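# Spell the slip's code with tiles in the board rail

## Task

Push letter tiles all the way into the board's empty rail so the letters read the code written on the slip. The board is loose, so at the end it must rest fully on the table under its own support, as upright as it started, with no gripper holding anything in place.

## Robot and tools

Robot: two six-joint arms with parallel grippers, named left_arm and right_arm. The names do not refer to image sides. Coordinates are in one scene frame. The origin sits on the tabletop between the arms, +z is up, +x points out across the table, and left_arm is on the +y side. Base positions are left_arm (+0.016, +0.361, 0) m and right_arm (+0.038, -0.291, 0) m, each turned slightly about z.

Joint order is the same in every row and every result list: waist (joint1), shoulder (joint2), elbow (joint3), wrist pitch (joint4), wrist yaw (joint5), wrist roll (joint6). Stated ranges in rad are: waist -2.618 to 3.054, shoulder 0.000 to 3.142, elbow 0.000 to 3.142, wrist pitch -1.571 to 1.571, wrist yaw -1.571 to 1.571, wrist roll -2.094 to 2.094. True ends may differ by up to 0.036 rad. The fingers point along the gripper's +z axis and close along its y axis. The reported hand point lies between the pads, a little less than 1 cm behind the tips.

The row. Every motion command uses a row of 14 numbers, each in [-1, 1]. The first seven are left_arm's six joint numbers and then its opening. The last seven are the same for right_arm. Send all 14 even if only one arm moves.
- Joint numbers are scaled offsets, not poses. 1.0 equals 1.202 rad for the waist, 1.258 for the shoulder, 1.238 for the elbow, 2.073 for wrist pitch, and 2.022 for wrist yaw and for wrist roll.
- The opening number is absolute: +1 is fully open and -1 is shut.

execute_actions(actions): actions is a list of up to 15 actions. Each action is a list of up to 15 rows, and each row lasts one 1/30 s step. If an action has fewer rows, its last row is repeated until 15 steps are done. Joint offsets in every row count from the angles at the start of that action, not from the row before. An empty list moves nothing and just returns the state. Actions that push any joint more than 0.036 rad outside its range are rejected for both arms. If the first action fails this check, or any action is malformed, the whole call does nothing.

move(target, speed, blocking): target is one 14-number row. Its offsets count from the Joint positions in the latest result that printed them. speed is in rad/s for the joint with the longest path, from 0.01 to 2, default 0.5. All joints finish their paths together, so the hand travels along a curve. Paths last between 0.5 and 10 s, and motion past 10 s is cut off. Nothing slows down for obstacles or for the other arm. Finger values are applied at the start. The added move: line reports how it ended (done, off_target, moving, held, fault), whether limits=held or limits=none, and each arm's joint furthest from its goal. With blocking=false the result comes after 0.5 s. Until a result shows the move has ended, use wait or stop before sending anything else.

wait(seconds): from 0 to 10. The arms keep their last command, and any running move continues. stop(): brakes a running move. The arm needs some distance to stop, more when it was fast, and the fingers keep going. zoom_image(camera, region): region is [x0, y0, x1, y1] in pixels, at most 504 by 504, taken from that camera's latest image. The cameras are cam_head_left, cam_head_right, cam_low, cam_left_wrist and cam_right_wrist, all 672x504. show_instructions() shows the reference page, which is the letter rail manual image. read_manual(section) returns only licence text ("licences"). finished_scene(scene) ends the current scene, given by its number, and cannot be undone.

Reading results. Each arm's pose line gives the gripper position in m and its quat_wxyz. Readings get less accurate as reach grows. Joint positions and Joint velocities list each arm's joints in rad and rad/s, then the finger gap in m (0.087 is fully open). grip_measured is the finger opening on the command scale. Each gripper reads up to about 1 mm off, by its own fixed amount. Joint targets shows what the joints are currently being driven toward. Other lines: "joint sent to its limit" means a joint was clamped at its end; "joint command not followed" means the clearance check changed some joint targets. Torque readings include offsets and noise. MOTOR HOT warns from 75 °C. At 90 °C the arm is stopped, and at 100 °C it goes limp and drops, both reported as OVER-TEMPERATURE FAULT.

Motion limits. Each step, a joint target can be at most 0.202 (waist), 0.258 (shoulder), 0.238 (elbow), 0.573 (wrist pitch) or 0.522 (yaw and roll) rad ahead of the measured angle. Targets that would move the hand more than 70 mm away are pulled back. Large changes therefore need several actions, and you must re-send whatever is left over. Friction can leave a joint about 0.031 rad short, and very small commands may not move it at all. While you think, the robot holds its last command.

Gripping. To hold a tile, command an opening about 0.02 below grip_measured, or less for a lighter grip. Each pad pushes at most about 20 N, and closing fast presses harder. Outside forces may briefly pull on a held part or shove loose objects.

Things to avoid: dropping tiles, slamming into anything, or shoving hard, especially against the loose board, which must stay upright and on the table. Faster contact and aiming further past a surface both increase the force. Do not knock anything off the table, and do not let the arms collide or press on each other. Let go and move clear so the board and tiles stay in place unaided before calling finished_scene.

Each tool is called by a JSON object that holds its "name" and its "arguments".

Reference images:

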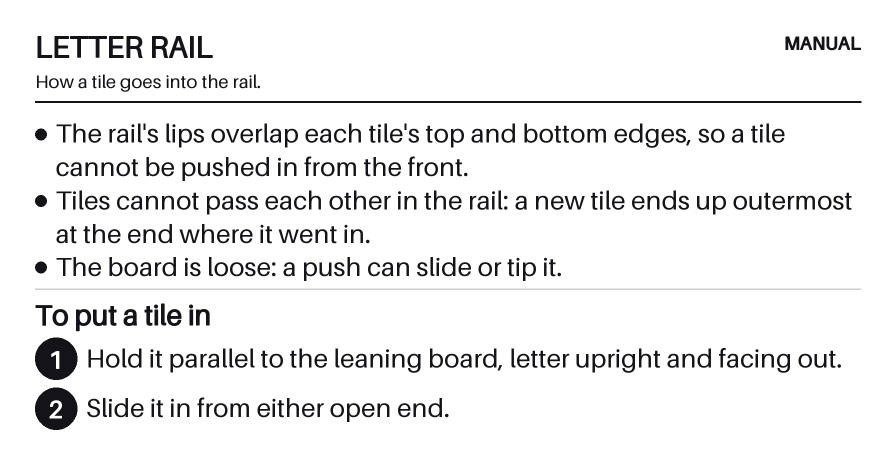

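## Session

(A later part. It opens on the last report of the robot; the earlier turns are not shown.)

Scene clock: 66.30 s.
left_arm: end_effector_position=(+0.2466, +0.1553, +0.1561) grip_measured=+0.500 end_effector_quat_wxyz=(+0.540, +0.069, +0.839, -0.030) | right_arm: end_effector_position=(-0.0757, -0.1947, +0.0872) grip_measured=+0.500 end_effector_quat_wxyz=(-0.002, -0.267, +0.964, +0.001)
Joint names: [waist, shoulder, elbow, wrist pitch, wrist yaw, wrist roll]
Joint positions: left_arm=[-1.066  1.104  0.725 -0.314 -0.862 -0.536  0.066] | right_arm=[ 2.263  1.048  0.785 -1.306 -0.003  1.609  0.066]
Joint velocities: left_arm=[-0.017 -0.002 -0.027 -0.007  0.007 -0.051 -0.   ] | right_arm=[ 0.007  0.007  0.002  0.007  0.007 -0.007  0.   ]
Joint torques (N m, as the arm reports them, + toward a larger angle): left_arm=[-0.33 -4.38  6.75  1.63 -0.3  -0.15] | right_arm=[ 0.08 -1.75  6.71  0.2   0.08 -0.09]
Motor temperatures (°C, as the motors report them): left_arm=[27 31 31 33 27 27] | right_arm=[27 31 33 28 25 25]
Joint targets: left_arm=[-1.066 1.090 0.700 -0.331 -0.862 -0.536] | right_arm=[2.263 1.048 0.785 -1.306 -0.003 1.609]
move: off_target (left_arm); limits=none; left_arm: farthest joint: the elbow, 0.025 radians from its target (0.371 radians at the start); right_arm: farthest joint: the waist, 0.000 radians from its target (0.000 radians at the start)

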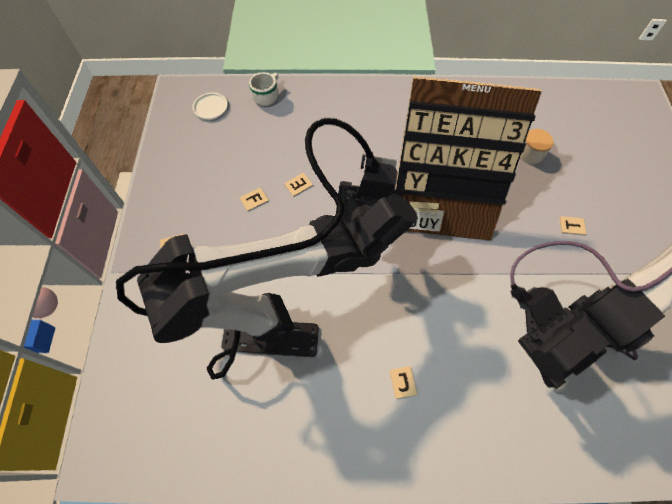

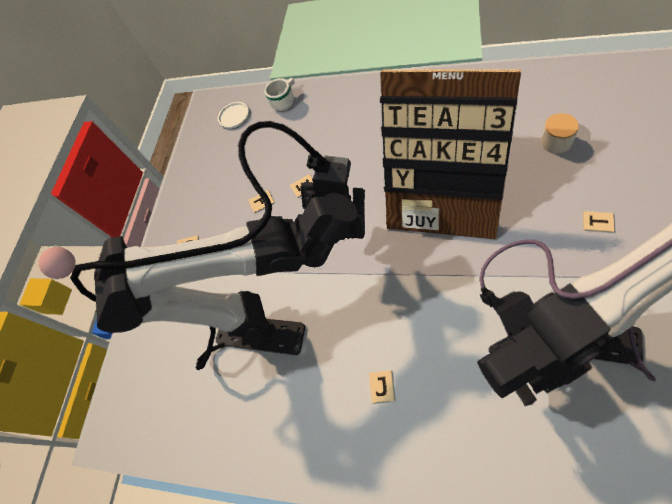

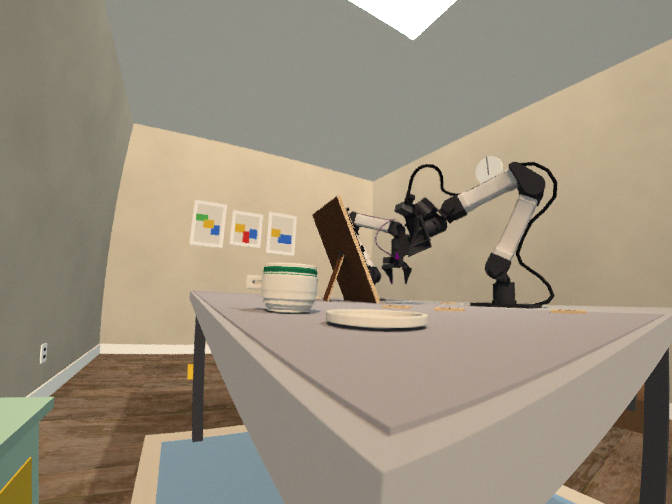

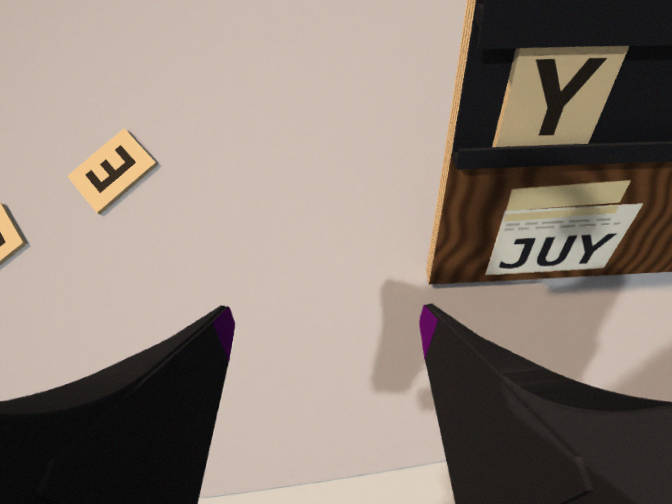

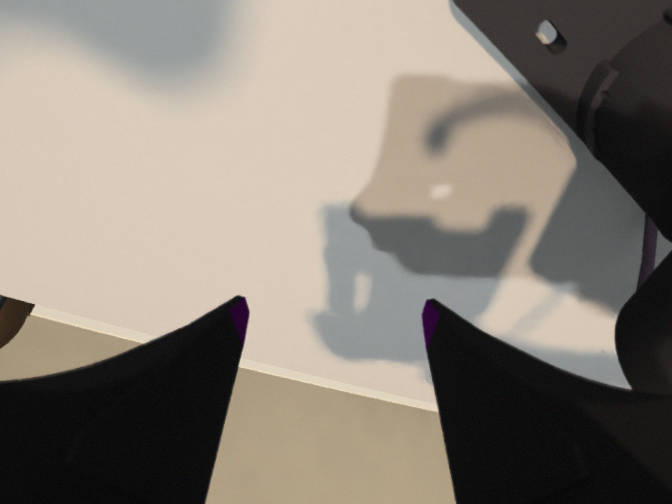

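{"name": "move", "arguments": {"target": [1,0,0.501,-0.303,0.433,-0.188,0.5,0,0,0,0,0,0,0.5], "speed": 1.6}}

{"name": "move", "arguments": {"target": [0.738,0.65,0,0,0,0,0.5,0,0,0,0,0,0,0.5], "speed": 1.4}}

Scene clock: 68.23 s.
left_arm: end_effector_position=(+0.3185, +0.3486, +0.2818) grip_measured=+0.500 end_effector_quat_wxyz=(+0.385, -0.425, +0.801, -0.172) | right_arm: end_effector_position=(-0.0757, -0.1947, +0.0872) grip_measured=+0.500 end_effector_quat_wxyz=(-0.002, -0.267, +0.964, +0.001)
Joint names: [waist, shoulder, elbow, wrist pitch, wrist yaw, wrist roll]
Joint positions: left_arm=[ 0.126  1.104  1.328 -0.925 -0.    -0.909  0.066] | right_arm=[ 2.263  1.048  0.785 -1.306 -0.003  1.609  0.066]
Joint velocities: left_arm=[-0.017 -0.002  0.002  0.037 -0.037 -0.051  0.001] | right_arm=[-0.007  0.007  0.002 -0.007 -0.11   0.037 -0.001]
Joint torques (N m, as the arm reports them, + toward a larger angle): left_arm=[ 0.42 -2.72 10.14  1.83  0.09 -0.17] | right_arm=[-0.03 -1.63  6.69  0.18  0.05 -0.15]
Motor temperatures (°C, as the motors report them): left_arm=[27 30 31 33 27 27] | right_arm=[27 31 33 28 25 25]
Joint targets: left_arm=[0.136 1.104 1.345 -0.942 0.013 -0.916] | right_arm=[2.263 1.048 0.785 -1.306 -0.003 1.609]
move: done; limits=none; left_arm: farthest joint: the elbow, 0.017 radians from its target (0.621 radians at the start); right_arm: farthest joint: the waist, 0.000 radians from its target (0.000 radians at the start)

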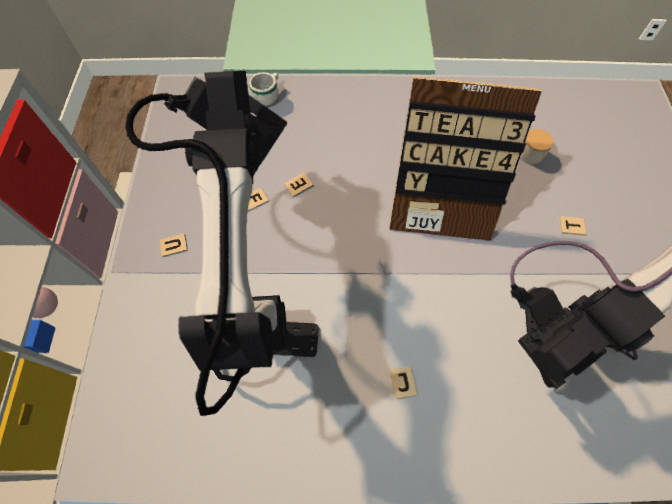

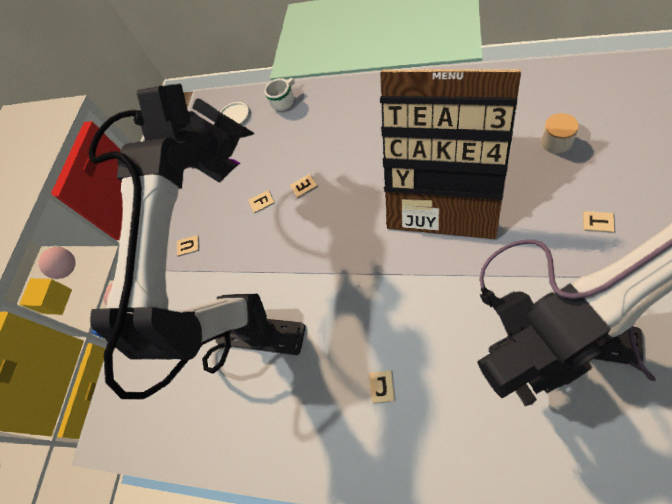

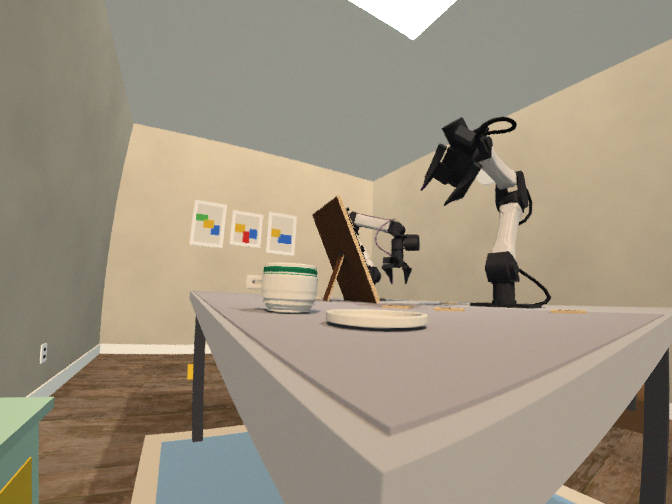

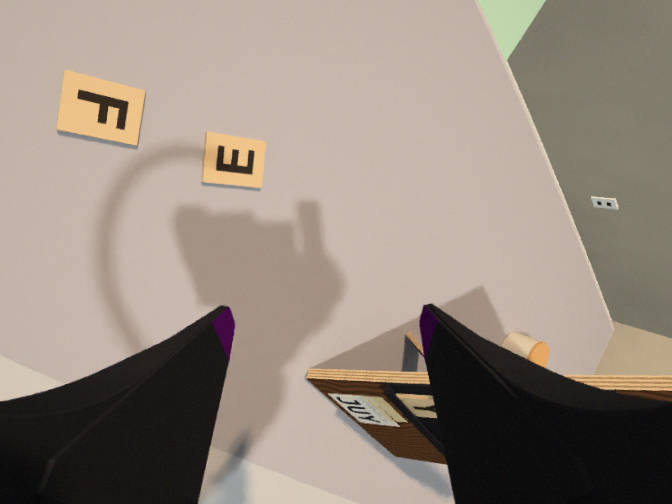

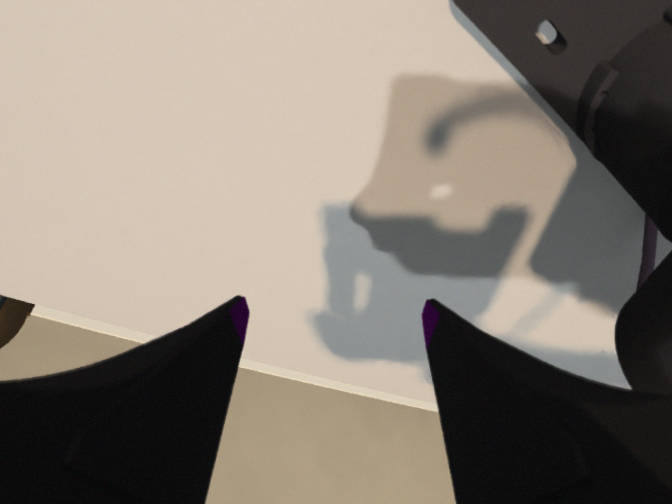

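Scene clock: 69.47 s.
left_arm: end_effector_position=(+0.2378, +0.6184, +0.0258) grip_measured=+0.500 end_effector_quat_wxyz=(-0.034, +0.803, -0.595, -0.000) | right_arm: end_effector_position=(-0.0757, -0.1947, +0.0872) grip_measured=+0.500 end_effector_quat_wxyz=(-0.002, -0.267, +0.964, +0.001)
Joint names: [waist, shoulder, elbow, wrist pitch, wrist yaw, wrist roll]
Joint positions: left_arm=[ 1.017  1.915  1.328 -0.916  0.001 -0.909  0.066] | right_arm=[ 2.263  1.048  0.785 -1.306 -0.003  1.609  0.066]
Joint velocities: left_arm=[ 0.007 -0.017 -0.017  0.022  0.022 -0.081 -0.001] | right_arm=[-0.017 -0.012  0.012  0.037 -0.066 -0.022  0.   ]
Joint torques (N m, as the arm reports them, + toward a larger angle): left_arm=[-0.56 -9.28  7.6   0.53 -0.1  -0.13] | right_arm=[-0.06 -1.66  6.77  0.21  0.15 -0.06]
Motor temperatures (°C, as the motors report them): left_arm=[27 30 31 33 27 27] | right_arm=[27 31 33 28 25 25]
Joint targets: left_arm=[1.013 1.922 1.328 -0.925 -0.001 -0.909] | right_arm=[2.263 1.048 0.785 -1.306 -0.003 1.609]
move: done; limits=none; left_arm: farthest joint: the wrist pitch, 0.009 radians from its target (0.000 radians at the start); right_arm: farthest joint: the waist, 0.000 radians from its target (0.000 radians at the start)

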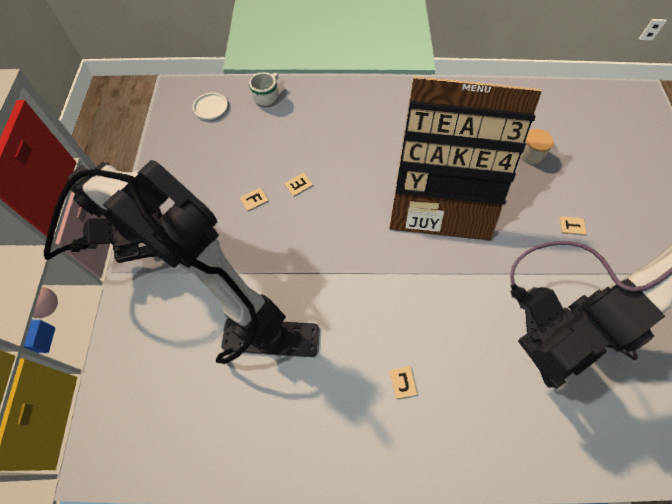

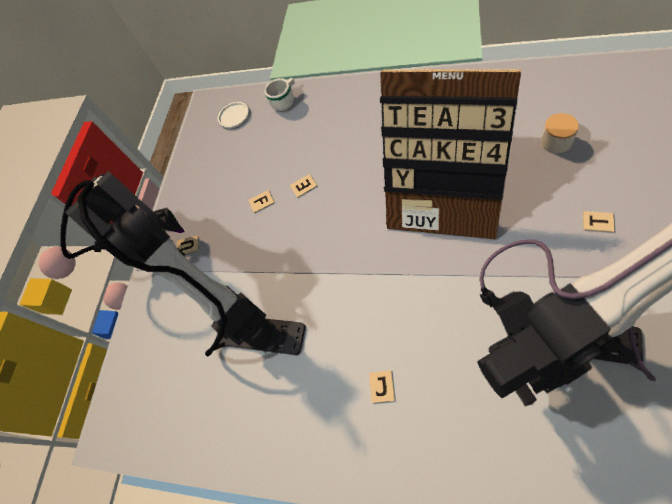

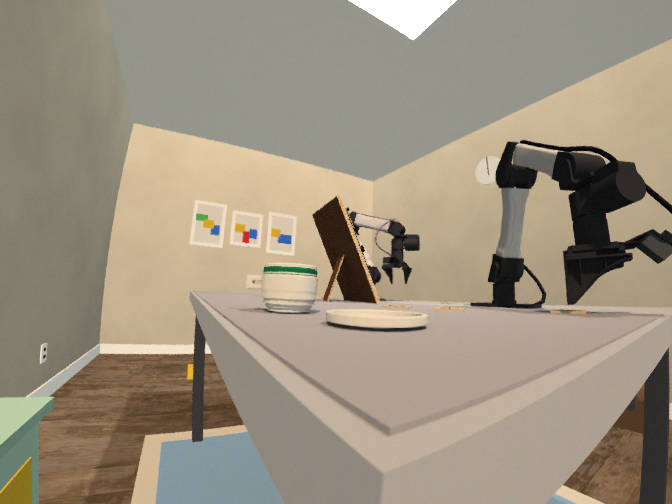

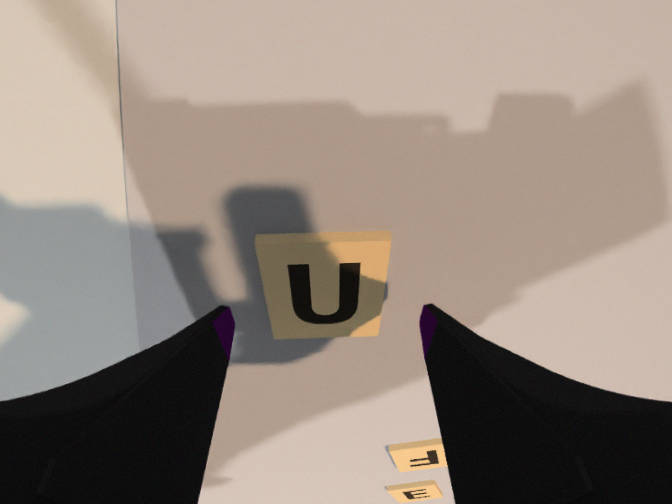

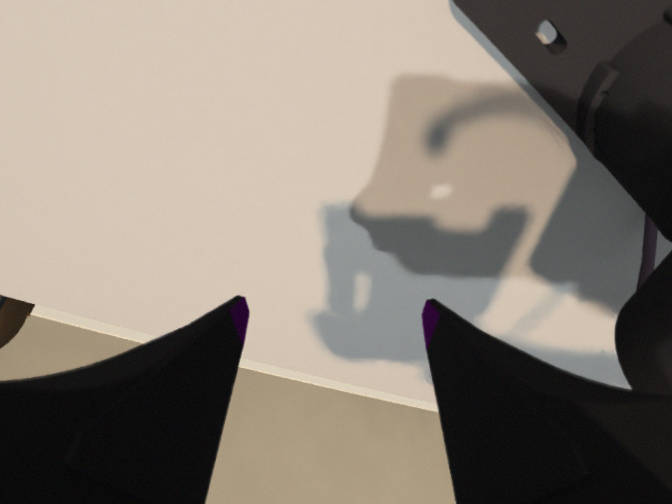

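{"name": "move", "arguments": {"target": [-0.026,0.058,0,-0.013,0,-0.008,0.5,0,0,0,0,0,0,0.5], "speed": 0.15}}

Scene clock: 70.37 s.
left_arm: end_effector_position=(+0.2388, +0.6075, +0.0100) grip_measured=+0.500 end_effector_quat_wxyz=(-0.003, +0.801, -0.599, +0.001) | right_arm: end_effector_position=(-0.0757, -0.1947, +0.0872) grip_measured=+0.500 end_effector_quat_wxyz=(-0.002, -0.267, +0.964, +0.001)
Joint names: [waist, shoulder, elbow, wrist pitch, wrist yaw, wrist roll]
Joint positions: left_arm=[ 0.996  1.966  1.328 -0.928  0.001 -0.921  0.066] | right_arm=[ 2.263  1.048  0.785 -1.306 -0.003  1.609  0.066]
Joint velocities: left_arm=[ 0.017 -0.007 -0.002 -0.007  0.037 -0.081 -0.   ] | right_arm=[ 0.002  0.002  0.012 -0.022  0.007  0.051 -0.001]
Joint torques (N m, as the arm reports them, + toward a larger angle): left_arm=[-1.09 -8.3   7.31  0.34 -0.06 -0.17] | right_arm=[-0.16 -1.66  6.56  0.2   0.1  -0.11]
Motor temperatures (°C, as the motors report them): left_arm=[27 31 31 33 27 27] | right_arm=[27 31 33 28 25 25]
Joint targets: left_arm=[0.985 1.988 1.328 -0.943 0.001 -0.926] | right_arm=[2.263 1.048 0.785 -1.306 -0.003 1.609]
move: off_target (left_arm); limits=none; left_arm: farthest joint: the shoulder, 0.022 radians from its target (0.073 radians at the start); right_arm: farthest joint: the waist, 0.000 radians from its target (0.000 radians at the start)

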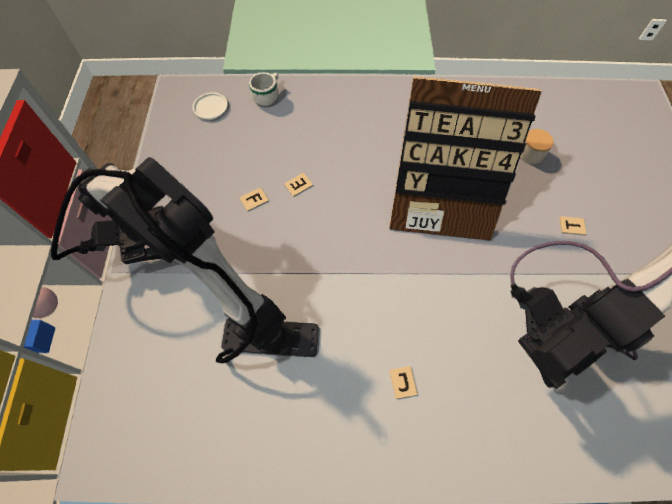

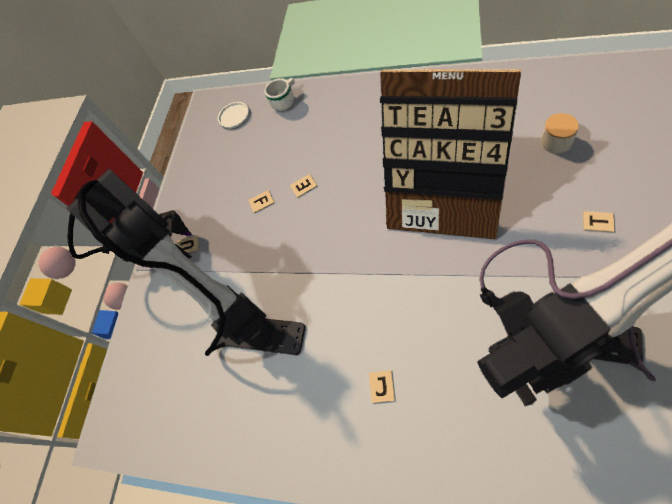

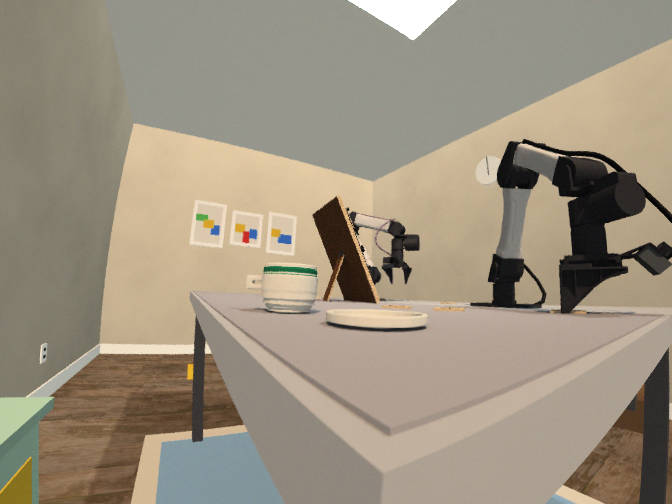

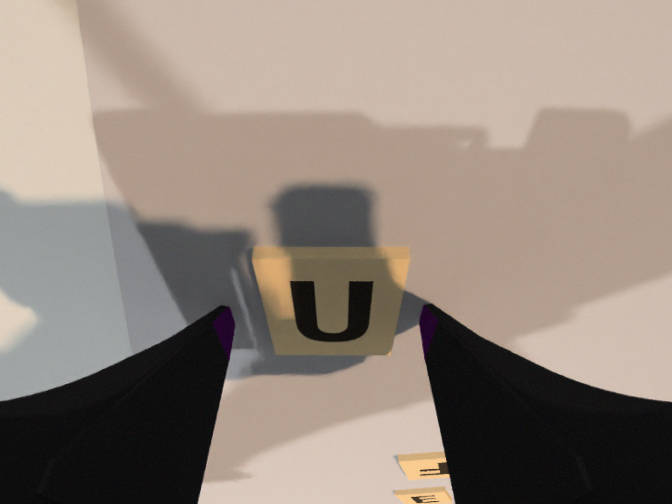

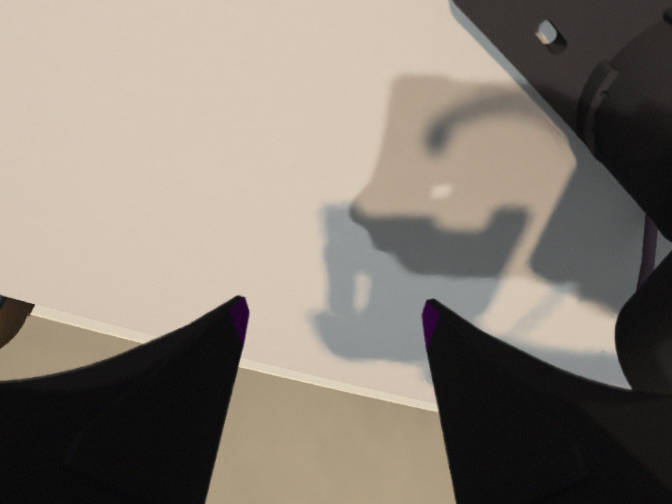

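{"name": "execute_actions", "arguments": {"actions": [[[0,0.024,0,0,0,0,0.4,0,0,0,0,0,0,0.5],[0,0.024,0,0,0,0,0.35,0,0,0,0,0,0,0.5],[0,0.024,0,0,0,0,0.3,0,0,0,0,0,0,0.5],[0,0.02,0,0,0,0,0.25,0,0,0,0,0,0,0.5],[0,0,0,0,0,0,0.2,0,0,0,0,0,0,0.5],[0,0,0,0,0,0,0.15,0,0,0,0,0,0,0.5],[0,0,0,0,0,0,0.1,0,0,0,0,0,0,0.5],[0,0,0,0,0,0,0.05,0,0,0,0,0,0,0.5],[0,0,0,0,0,0,0,0,0,0,0,0,0,0.5],[0,0,0,0,0,0,-0.08,0,0,0,0,0,0,0.5]],[[0,-0.08,0,0,0,0,-0.08,0,0,0,0,0,0,0.5]]]}}

Scene clock: 71.60 s.
left_arm: end_effector_position=(+0.2457, +0.6159, +0.0431) grip_measured=-0.011 end_effector_quat_wxyz=(-0.059, +0.799, -0.598, +0.002) | right_arm: end_effector_position=(-0.0757, -0.1947, +0.0872) grip_measured=+0.500 end_effector_quat_wxyz=(-0.002, -0.267, +0.964, +0.001)
Joint names: [waist, shoulder, elbow, wrist pitch, wrist yaw, wrist roll]
Joint positions: left_arm=[ 0.996  1.86   1.327 -0.92   0.004 -0.922  0.043] | right_arm=[ 2.263  1.048  0.785 -1.306 -0.003  1.609  0.066]
Joint velocities: left_arm=[ 0.007 -0.012 -0.002 -0.007 -0.007  0.007 -0.002] | right_arm=[ 0.002 -0.012  0.002 -0.11  -0.022  0.007  0.001]
Joint torques (N m, as the arm reports them, + toward a larger angle): left_arm=[-0.31 -9.11  7.94  0.74 -0.06 -0.13] | right_arm=[-0.02 -1.96  6.66  0.18  0.05 -0.11]
Motor temperatures (°C, as the motors report them): left_arm=[27 31 31 33 27 27] | right_arm=[27 30 33 28 25 25]
Joint targets: left_arm=[0.996 1.865 1.328 -0.920 0.004 -0.922] | right_arm=[2.263 1.048 0.785 -1.306 -0.003 1.609]

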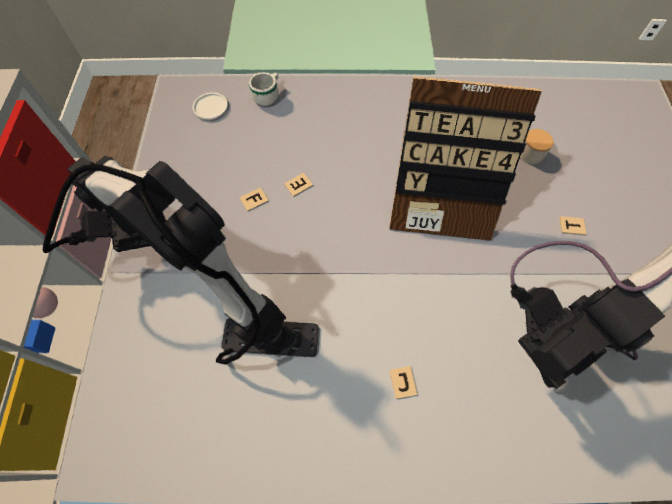

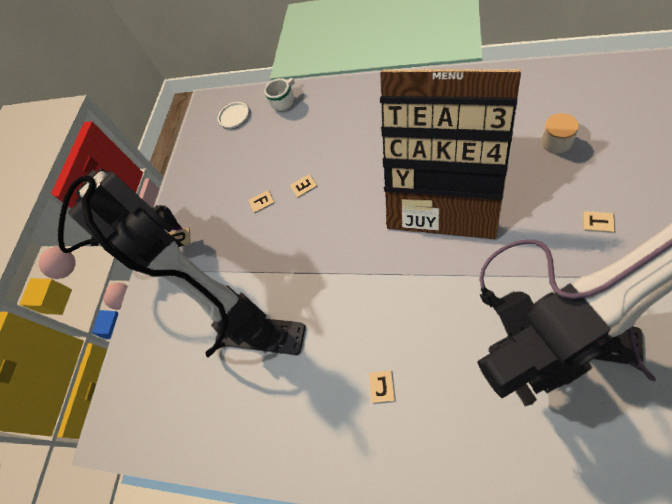

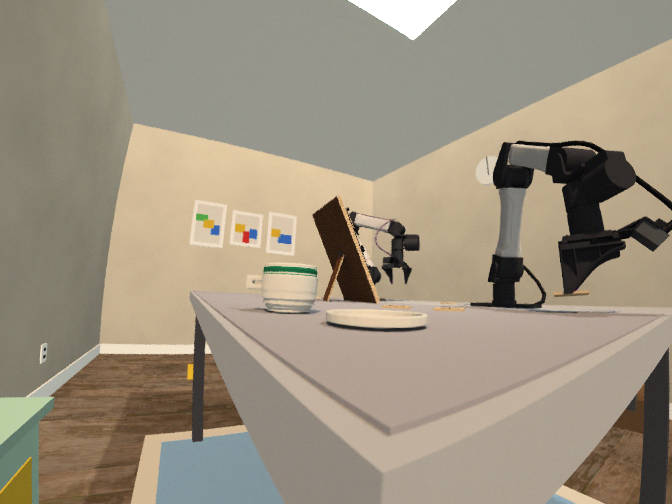

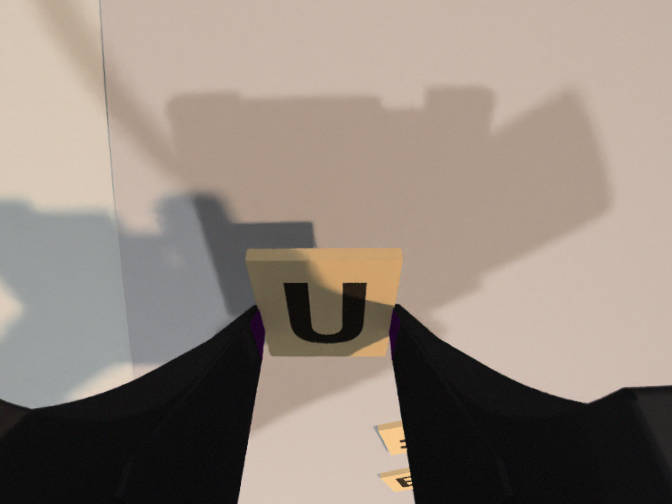

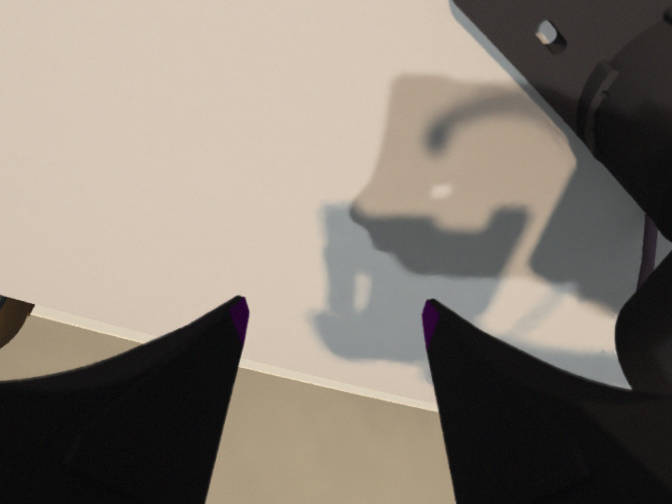

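{"name": "move", "arguments": {"target": [-1,-0.325,-0.367,0.415,-0.428,0.241,-0.08,0,0,0,0,0,0,0.5], "speed": 1.4}}

{"name": "move", "arguments": {"target": [-0.574,0,0,0,0,0,-0.08,0,0,0,0,0,0,0.5], "speed": 0.7}}

Scene clock: 73.57 s.
left_arm: end_effector_position=(+0.4076, +0.3811, +0.1454) grip_measured=-0.010 end_effector_quat_wxyz=(+0.515, -0.259, +0.792, +0.203) | right_arm: end_effector_position=(-0.0757, -0.1947, +0.0872) grip_measured=+0.500 end_effector_quat_wxyz=(-0.002, -0.267, +0.964, +0.001)
Joint names: [waist, shoulder, elbow, wrist pitch, wrist yaw, wrist roll]
Joint positions: left_arm=[-0.201  1.464  0.899 -0.063 -0.849 -0.44   0.043] | right_arm=[ 2.263  1.048  0.785 -1.306 -0.003  1.609  0.066]
Joint velocities: left_arm=[-0.002  0.017 -0.022 -0.007 -0.007 -0.022  0.   ] | right_arm=[-0.012 -0.002  0.007 -0.022 -0.051 -0.022 -0.001]
Joint torques (N m, as the arm reports them, + toward a larger angle): left_arm=[-0.71 -7.57  6.45  1.89 -0.4  -0.1 ] | right_arm=[-0.03 -1.78  6.79  0.19  0.16 -0.1 ]
Motor temperatures (°C, as the motors report them): left_arm=[27 31 31 33 27 27] | right_arm=[27 30 33 28 25 25]
Joint targets: left_arm=[-0.206 1.451 0.873 -0.060 -0.861 -0.434] | right_arm=[2.263 1.048 0.785 -1.306 -0.003 1.609]
move: off_target (left_arm); limits=none; left_arm: farthest joint: the elbow, 0.026 radians from its target (0.454 radians at the start); right_arm: farthest joint: the waist, 0.000 radians from its target (0.000 radians at the start)

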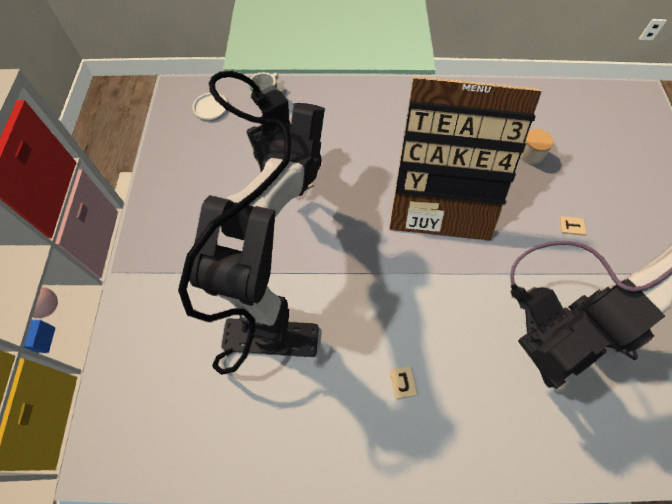

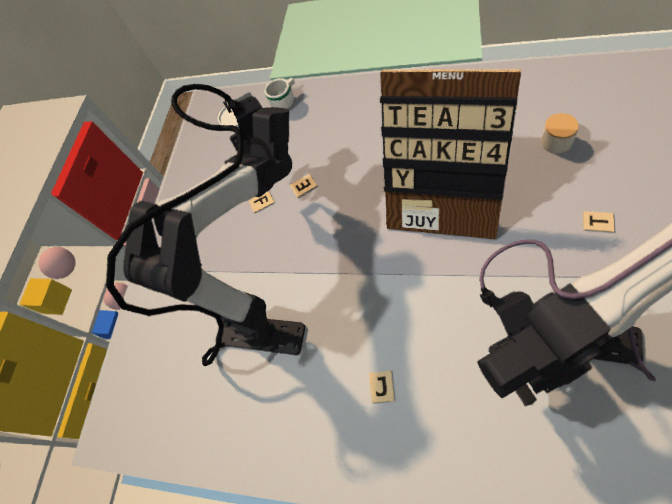

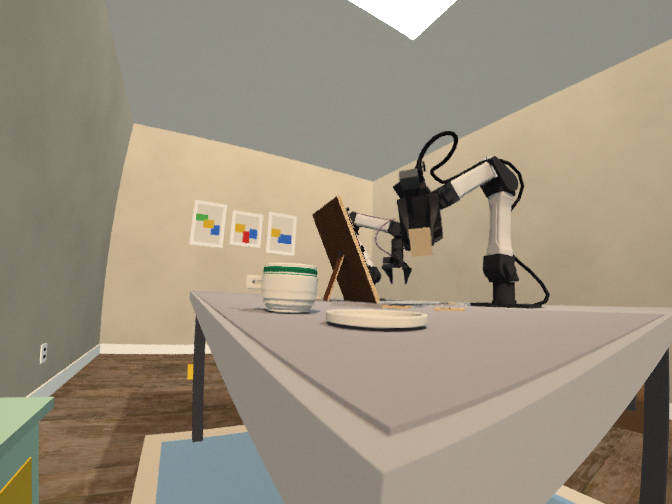

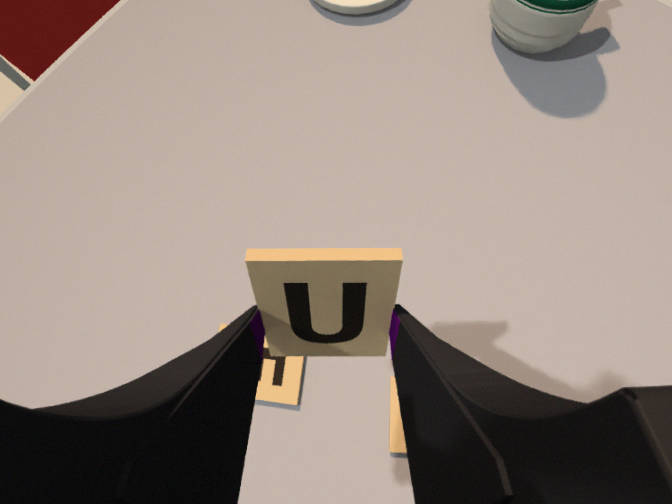

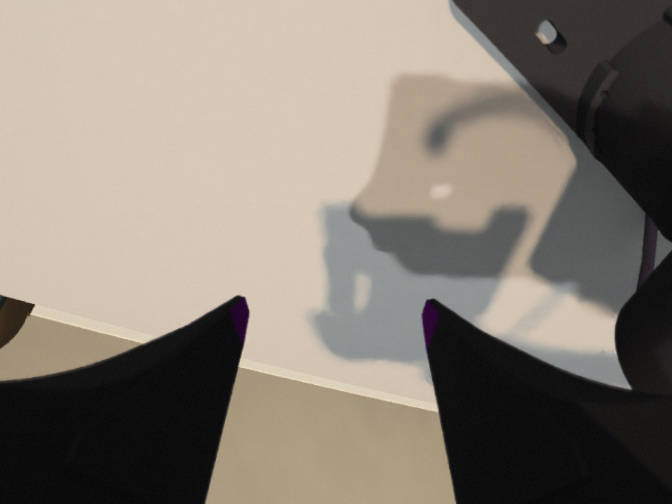

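Scene clock: 74.97 s.
left_arm: end_effector_position=(+0.3316, +0.1288, +0.1455) grip_measured=-0.010 end_effector_quat_wxyz=(+0.553, +0.022, +0.833, +0.018) | right_arm: end_effector_position=(-0.0757, -0.1947, +0.0872) grip_measured=+0.500 end_effector_quat_wxyz=(-0.002, -0.267, +0.964, +0.001)
Joint names: [waist, shoulder, elbow, wrist pitch, wrist yaw, wrist roll]
Joint positions: left_arm=[-0.886  1.464  0.899 -0.063 -0.849 -0.44   0.043] | right_arm=[ 2.263  1.048  0.785 -1.306 -0.003  1.609  0.066]
Joint velocities: left_arm=[-0.012 -0.012  0.017  0.007  0.007  0.022 -0.   ] | right_arm=[ 0.012 -0.012  0.012  0.037 -0.051 -0.007  0.   ]
Joint torques (N m, as the arm reports them, + toward a larger angle): left_arm=[-0.69 -6.53  9.    1.87 -0.28 -0.15] | right_arm=[ 0.09 -1.72  6.81  0.23  0.08 -0.04]
Motor temperatures (°C, as the motors report them): left_arm=[27 31 31 33 27 27] | right_arm=[27 30 33 28 25 25]
Joint targets: left_arm=[-0.891 1.464 0.899 -0.063 -0.849 -0.440] | right_arm=[2.263 1.048 0.785 -1.306 -0.003 1.609]
move: done; limits=none; left_arm: farthest joint: the waist, 0.005 radians from its target (0.690 radians at the start); right_arm: farthest joint: the waist, 0.000 radians from its target (0.000 radians at the start)

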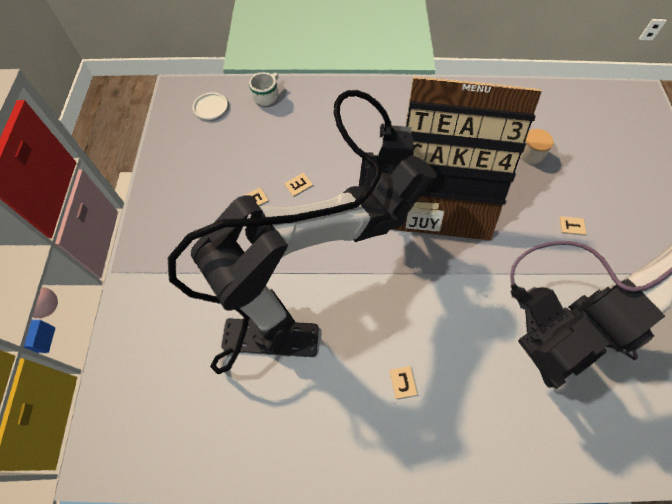

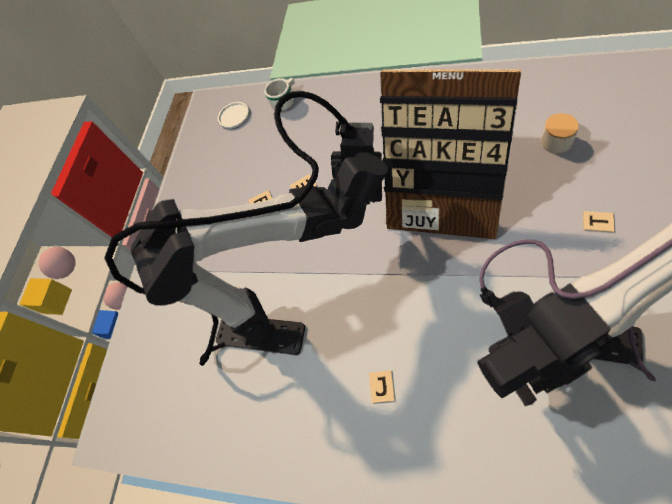

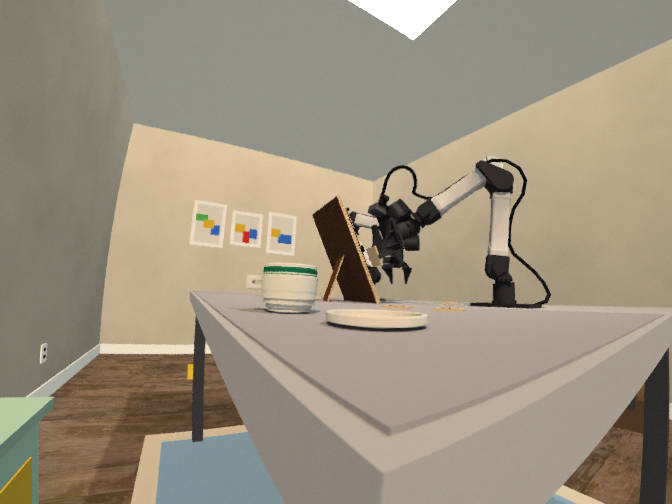

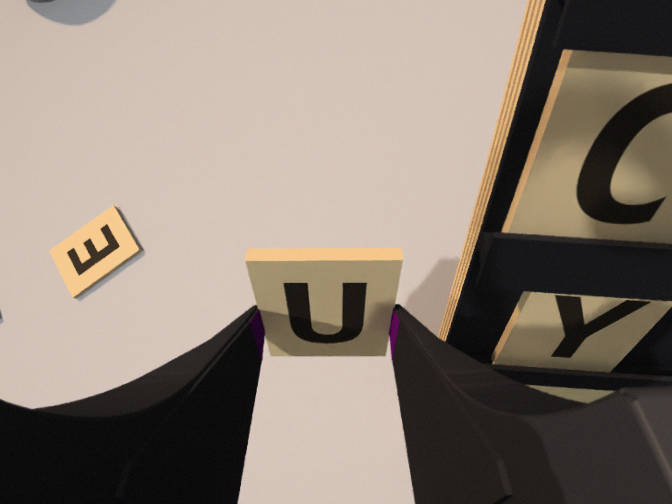

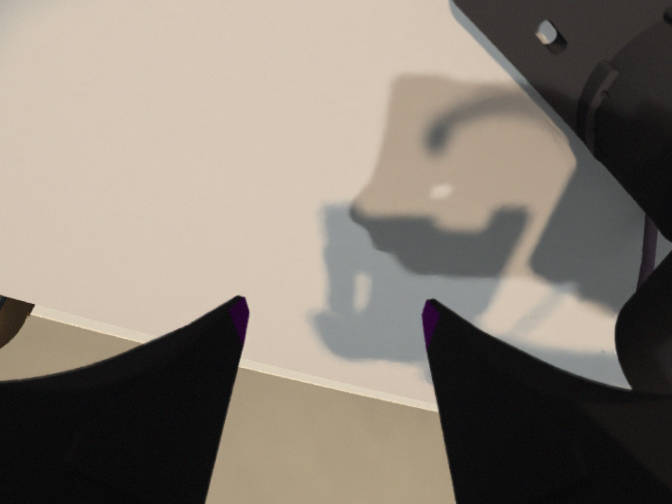

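{"name": "execute_actions", "arguments": {"actions": [[[0.0145,0,0,0.018,0.052,0.007,-0.08,0,0,0,0,0,0,0.5]],[[0,0,0,0.011,0.033,0,-0.08,0,0,0,0,0,0,0.5]]]}}

{"name": "zoom_image", "arguments": {"camera": "cam_left_wrist", "region": [330,200,530,400]}}

{"name": "zoom_image", "arguments": {"camera": "cam_low", "region": [345,230,395,280]}}

Scene clock: 76.07 s.
left_arm: end_effector_position=(+0.3301, +0.1033, +0.1450) grip_measured=-0.010 end_effector_quat_wxyz=(+0.540, +0.046, +0.839, -0.047) | right_arm: end_effector_position=(-0.0757, -0.1947, +0.0872) grip_measured=+0.500 end_effector_quat_wxyz=(-0.002, -0.267, +0.964, +0.001)
Joint names: [waist, shoulder, elbow, wrist pitch, wrist yaw, wrist roll]
Joint positions: left_arm=[-0.879  1.464  0.899 -0.009 -0.71  -0.432  0.043] | right_arm=[ 2.263  1.048  0.785 -1.306 -0.003  1.609  0.066]
Joint velocities: left_arm=[-0.012  0.002 -0.007 -0.022  0.051 -0.022  0.001] | right_arm=[-0.012 -0.007 -0.022  0.022  0.066  0.007 -0.001]
Joint torques (N m, as the arm reports them, + toward a larger angle): left_arm=[-0.33 -6.64  9.1   1.99 -0.09 -0.14] | right_arm=[-0.01 -1.77  6.47  0.17  0.08 -0.08]
Motor temperatures (°C, as the motors report them): left_arm=[27 31 31 33 27 27] | right_arm=[27 30 33 28 25 25]
Joint targets: left_arm=[-0.879 1.464 0.899 -0.006 -0.694 -0.432] | right_arm=[2.263 1.048 0.785 -1.306 -0.003 1.609]

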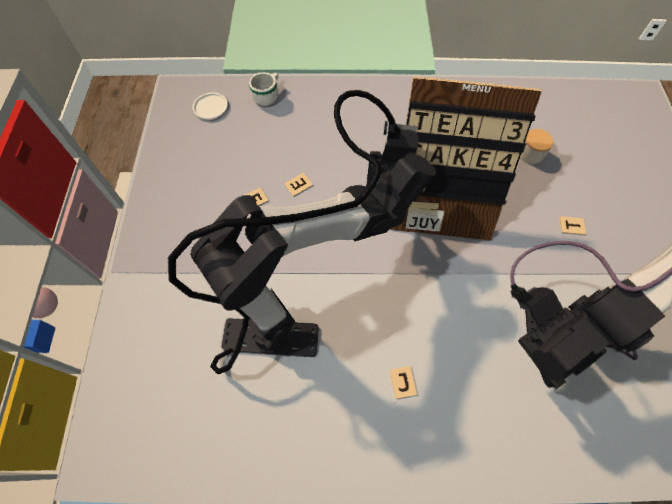

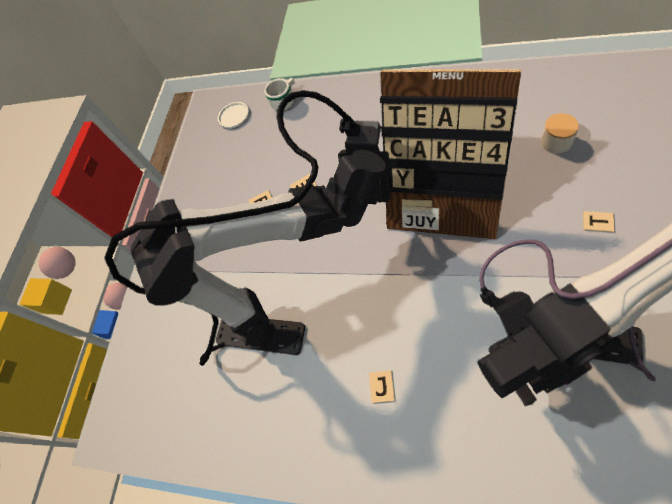

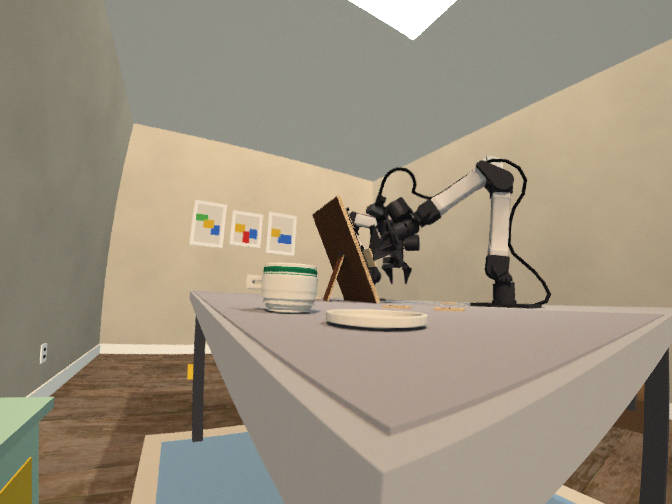

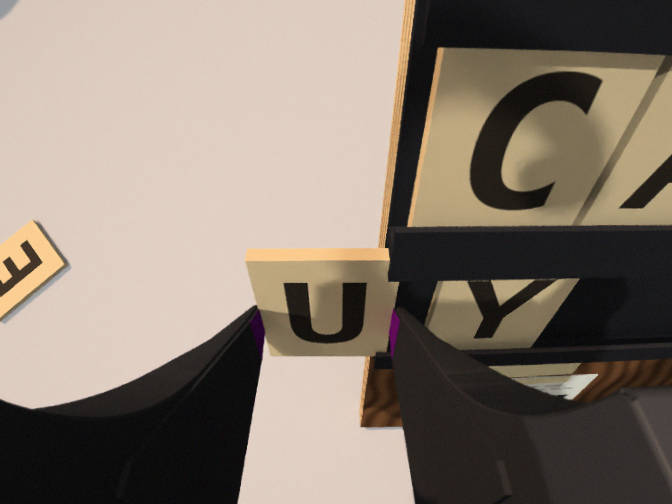

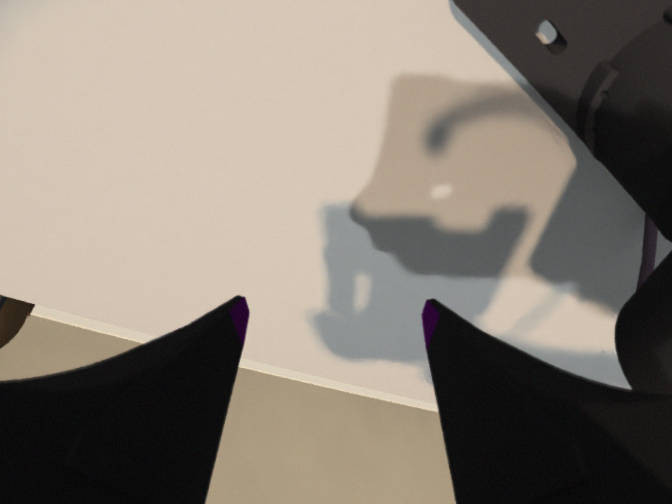

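Region (330, 200, 530, 400) of cam_left_wrist's 672x504 image, scaled by 2.520, with more detail than that image has.

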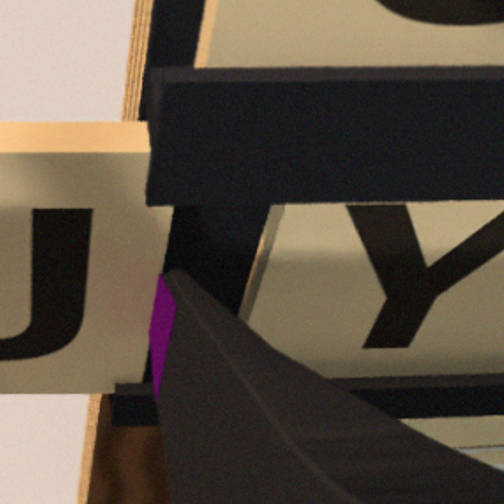

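Region (345, 230, 395, 280) of cam_low's 672x504 image, scaled by 10.080, with more detail than that image has.

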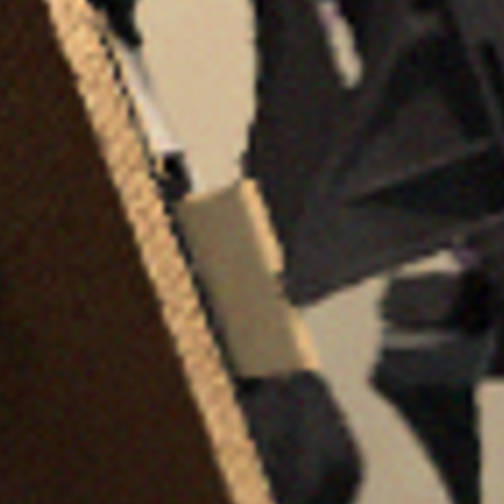

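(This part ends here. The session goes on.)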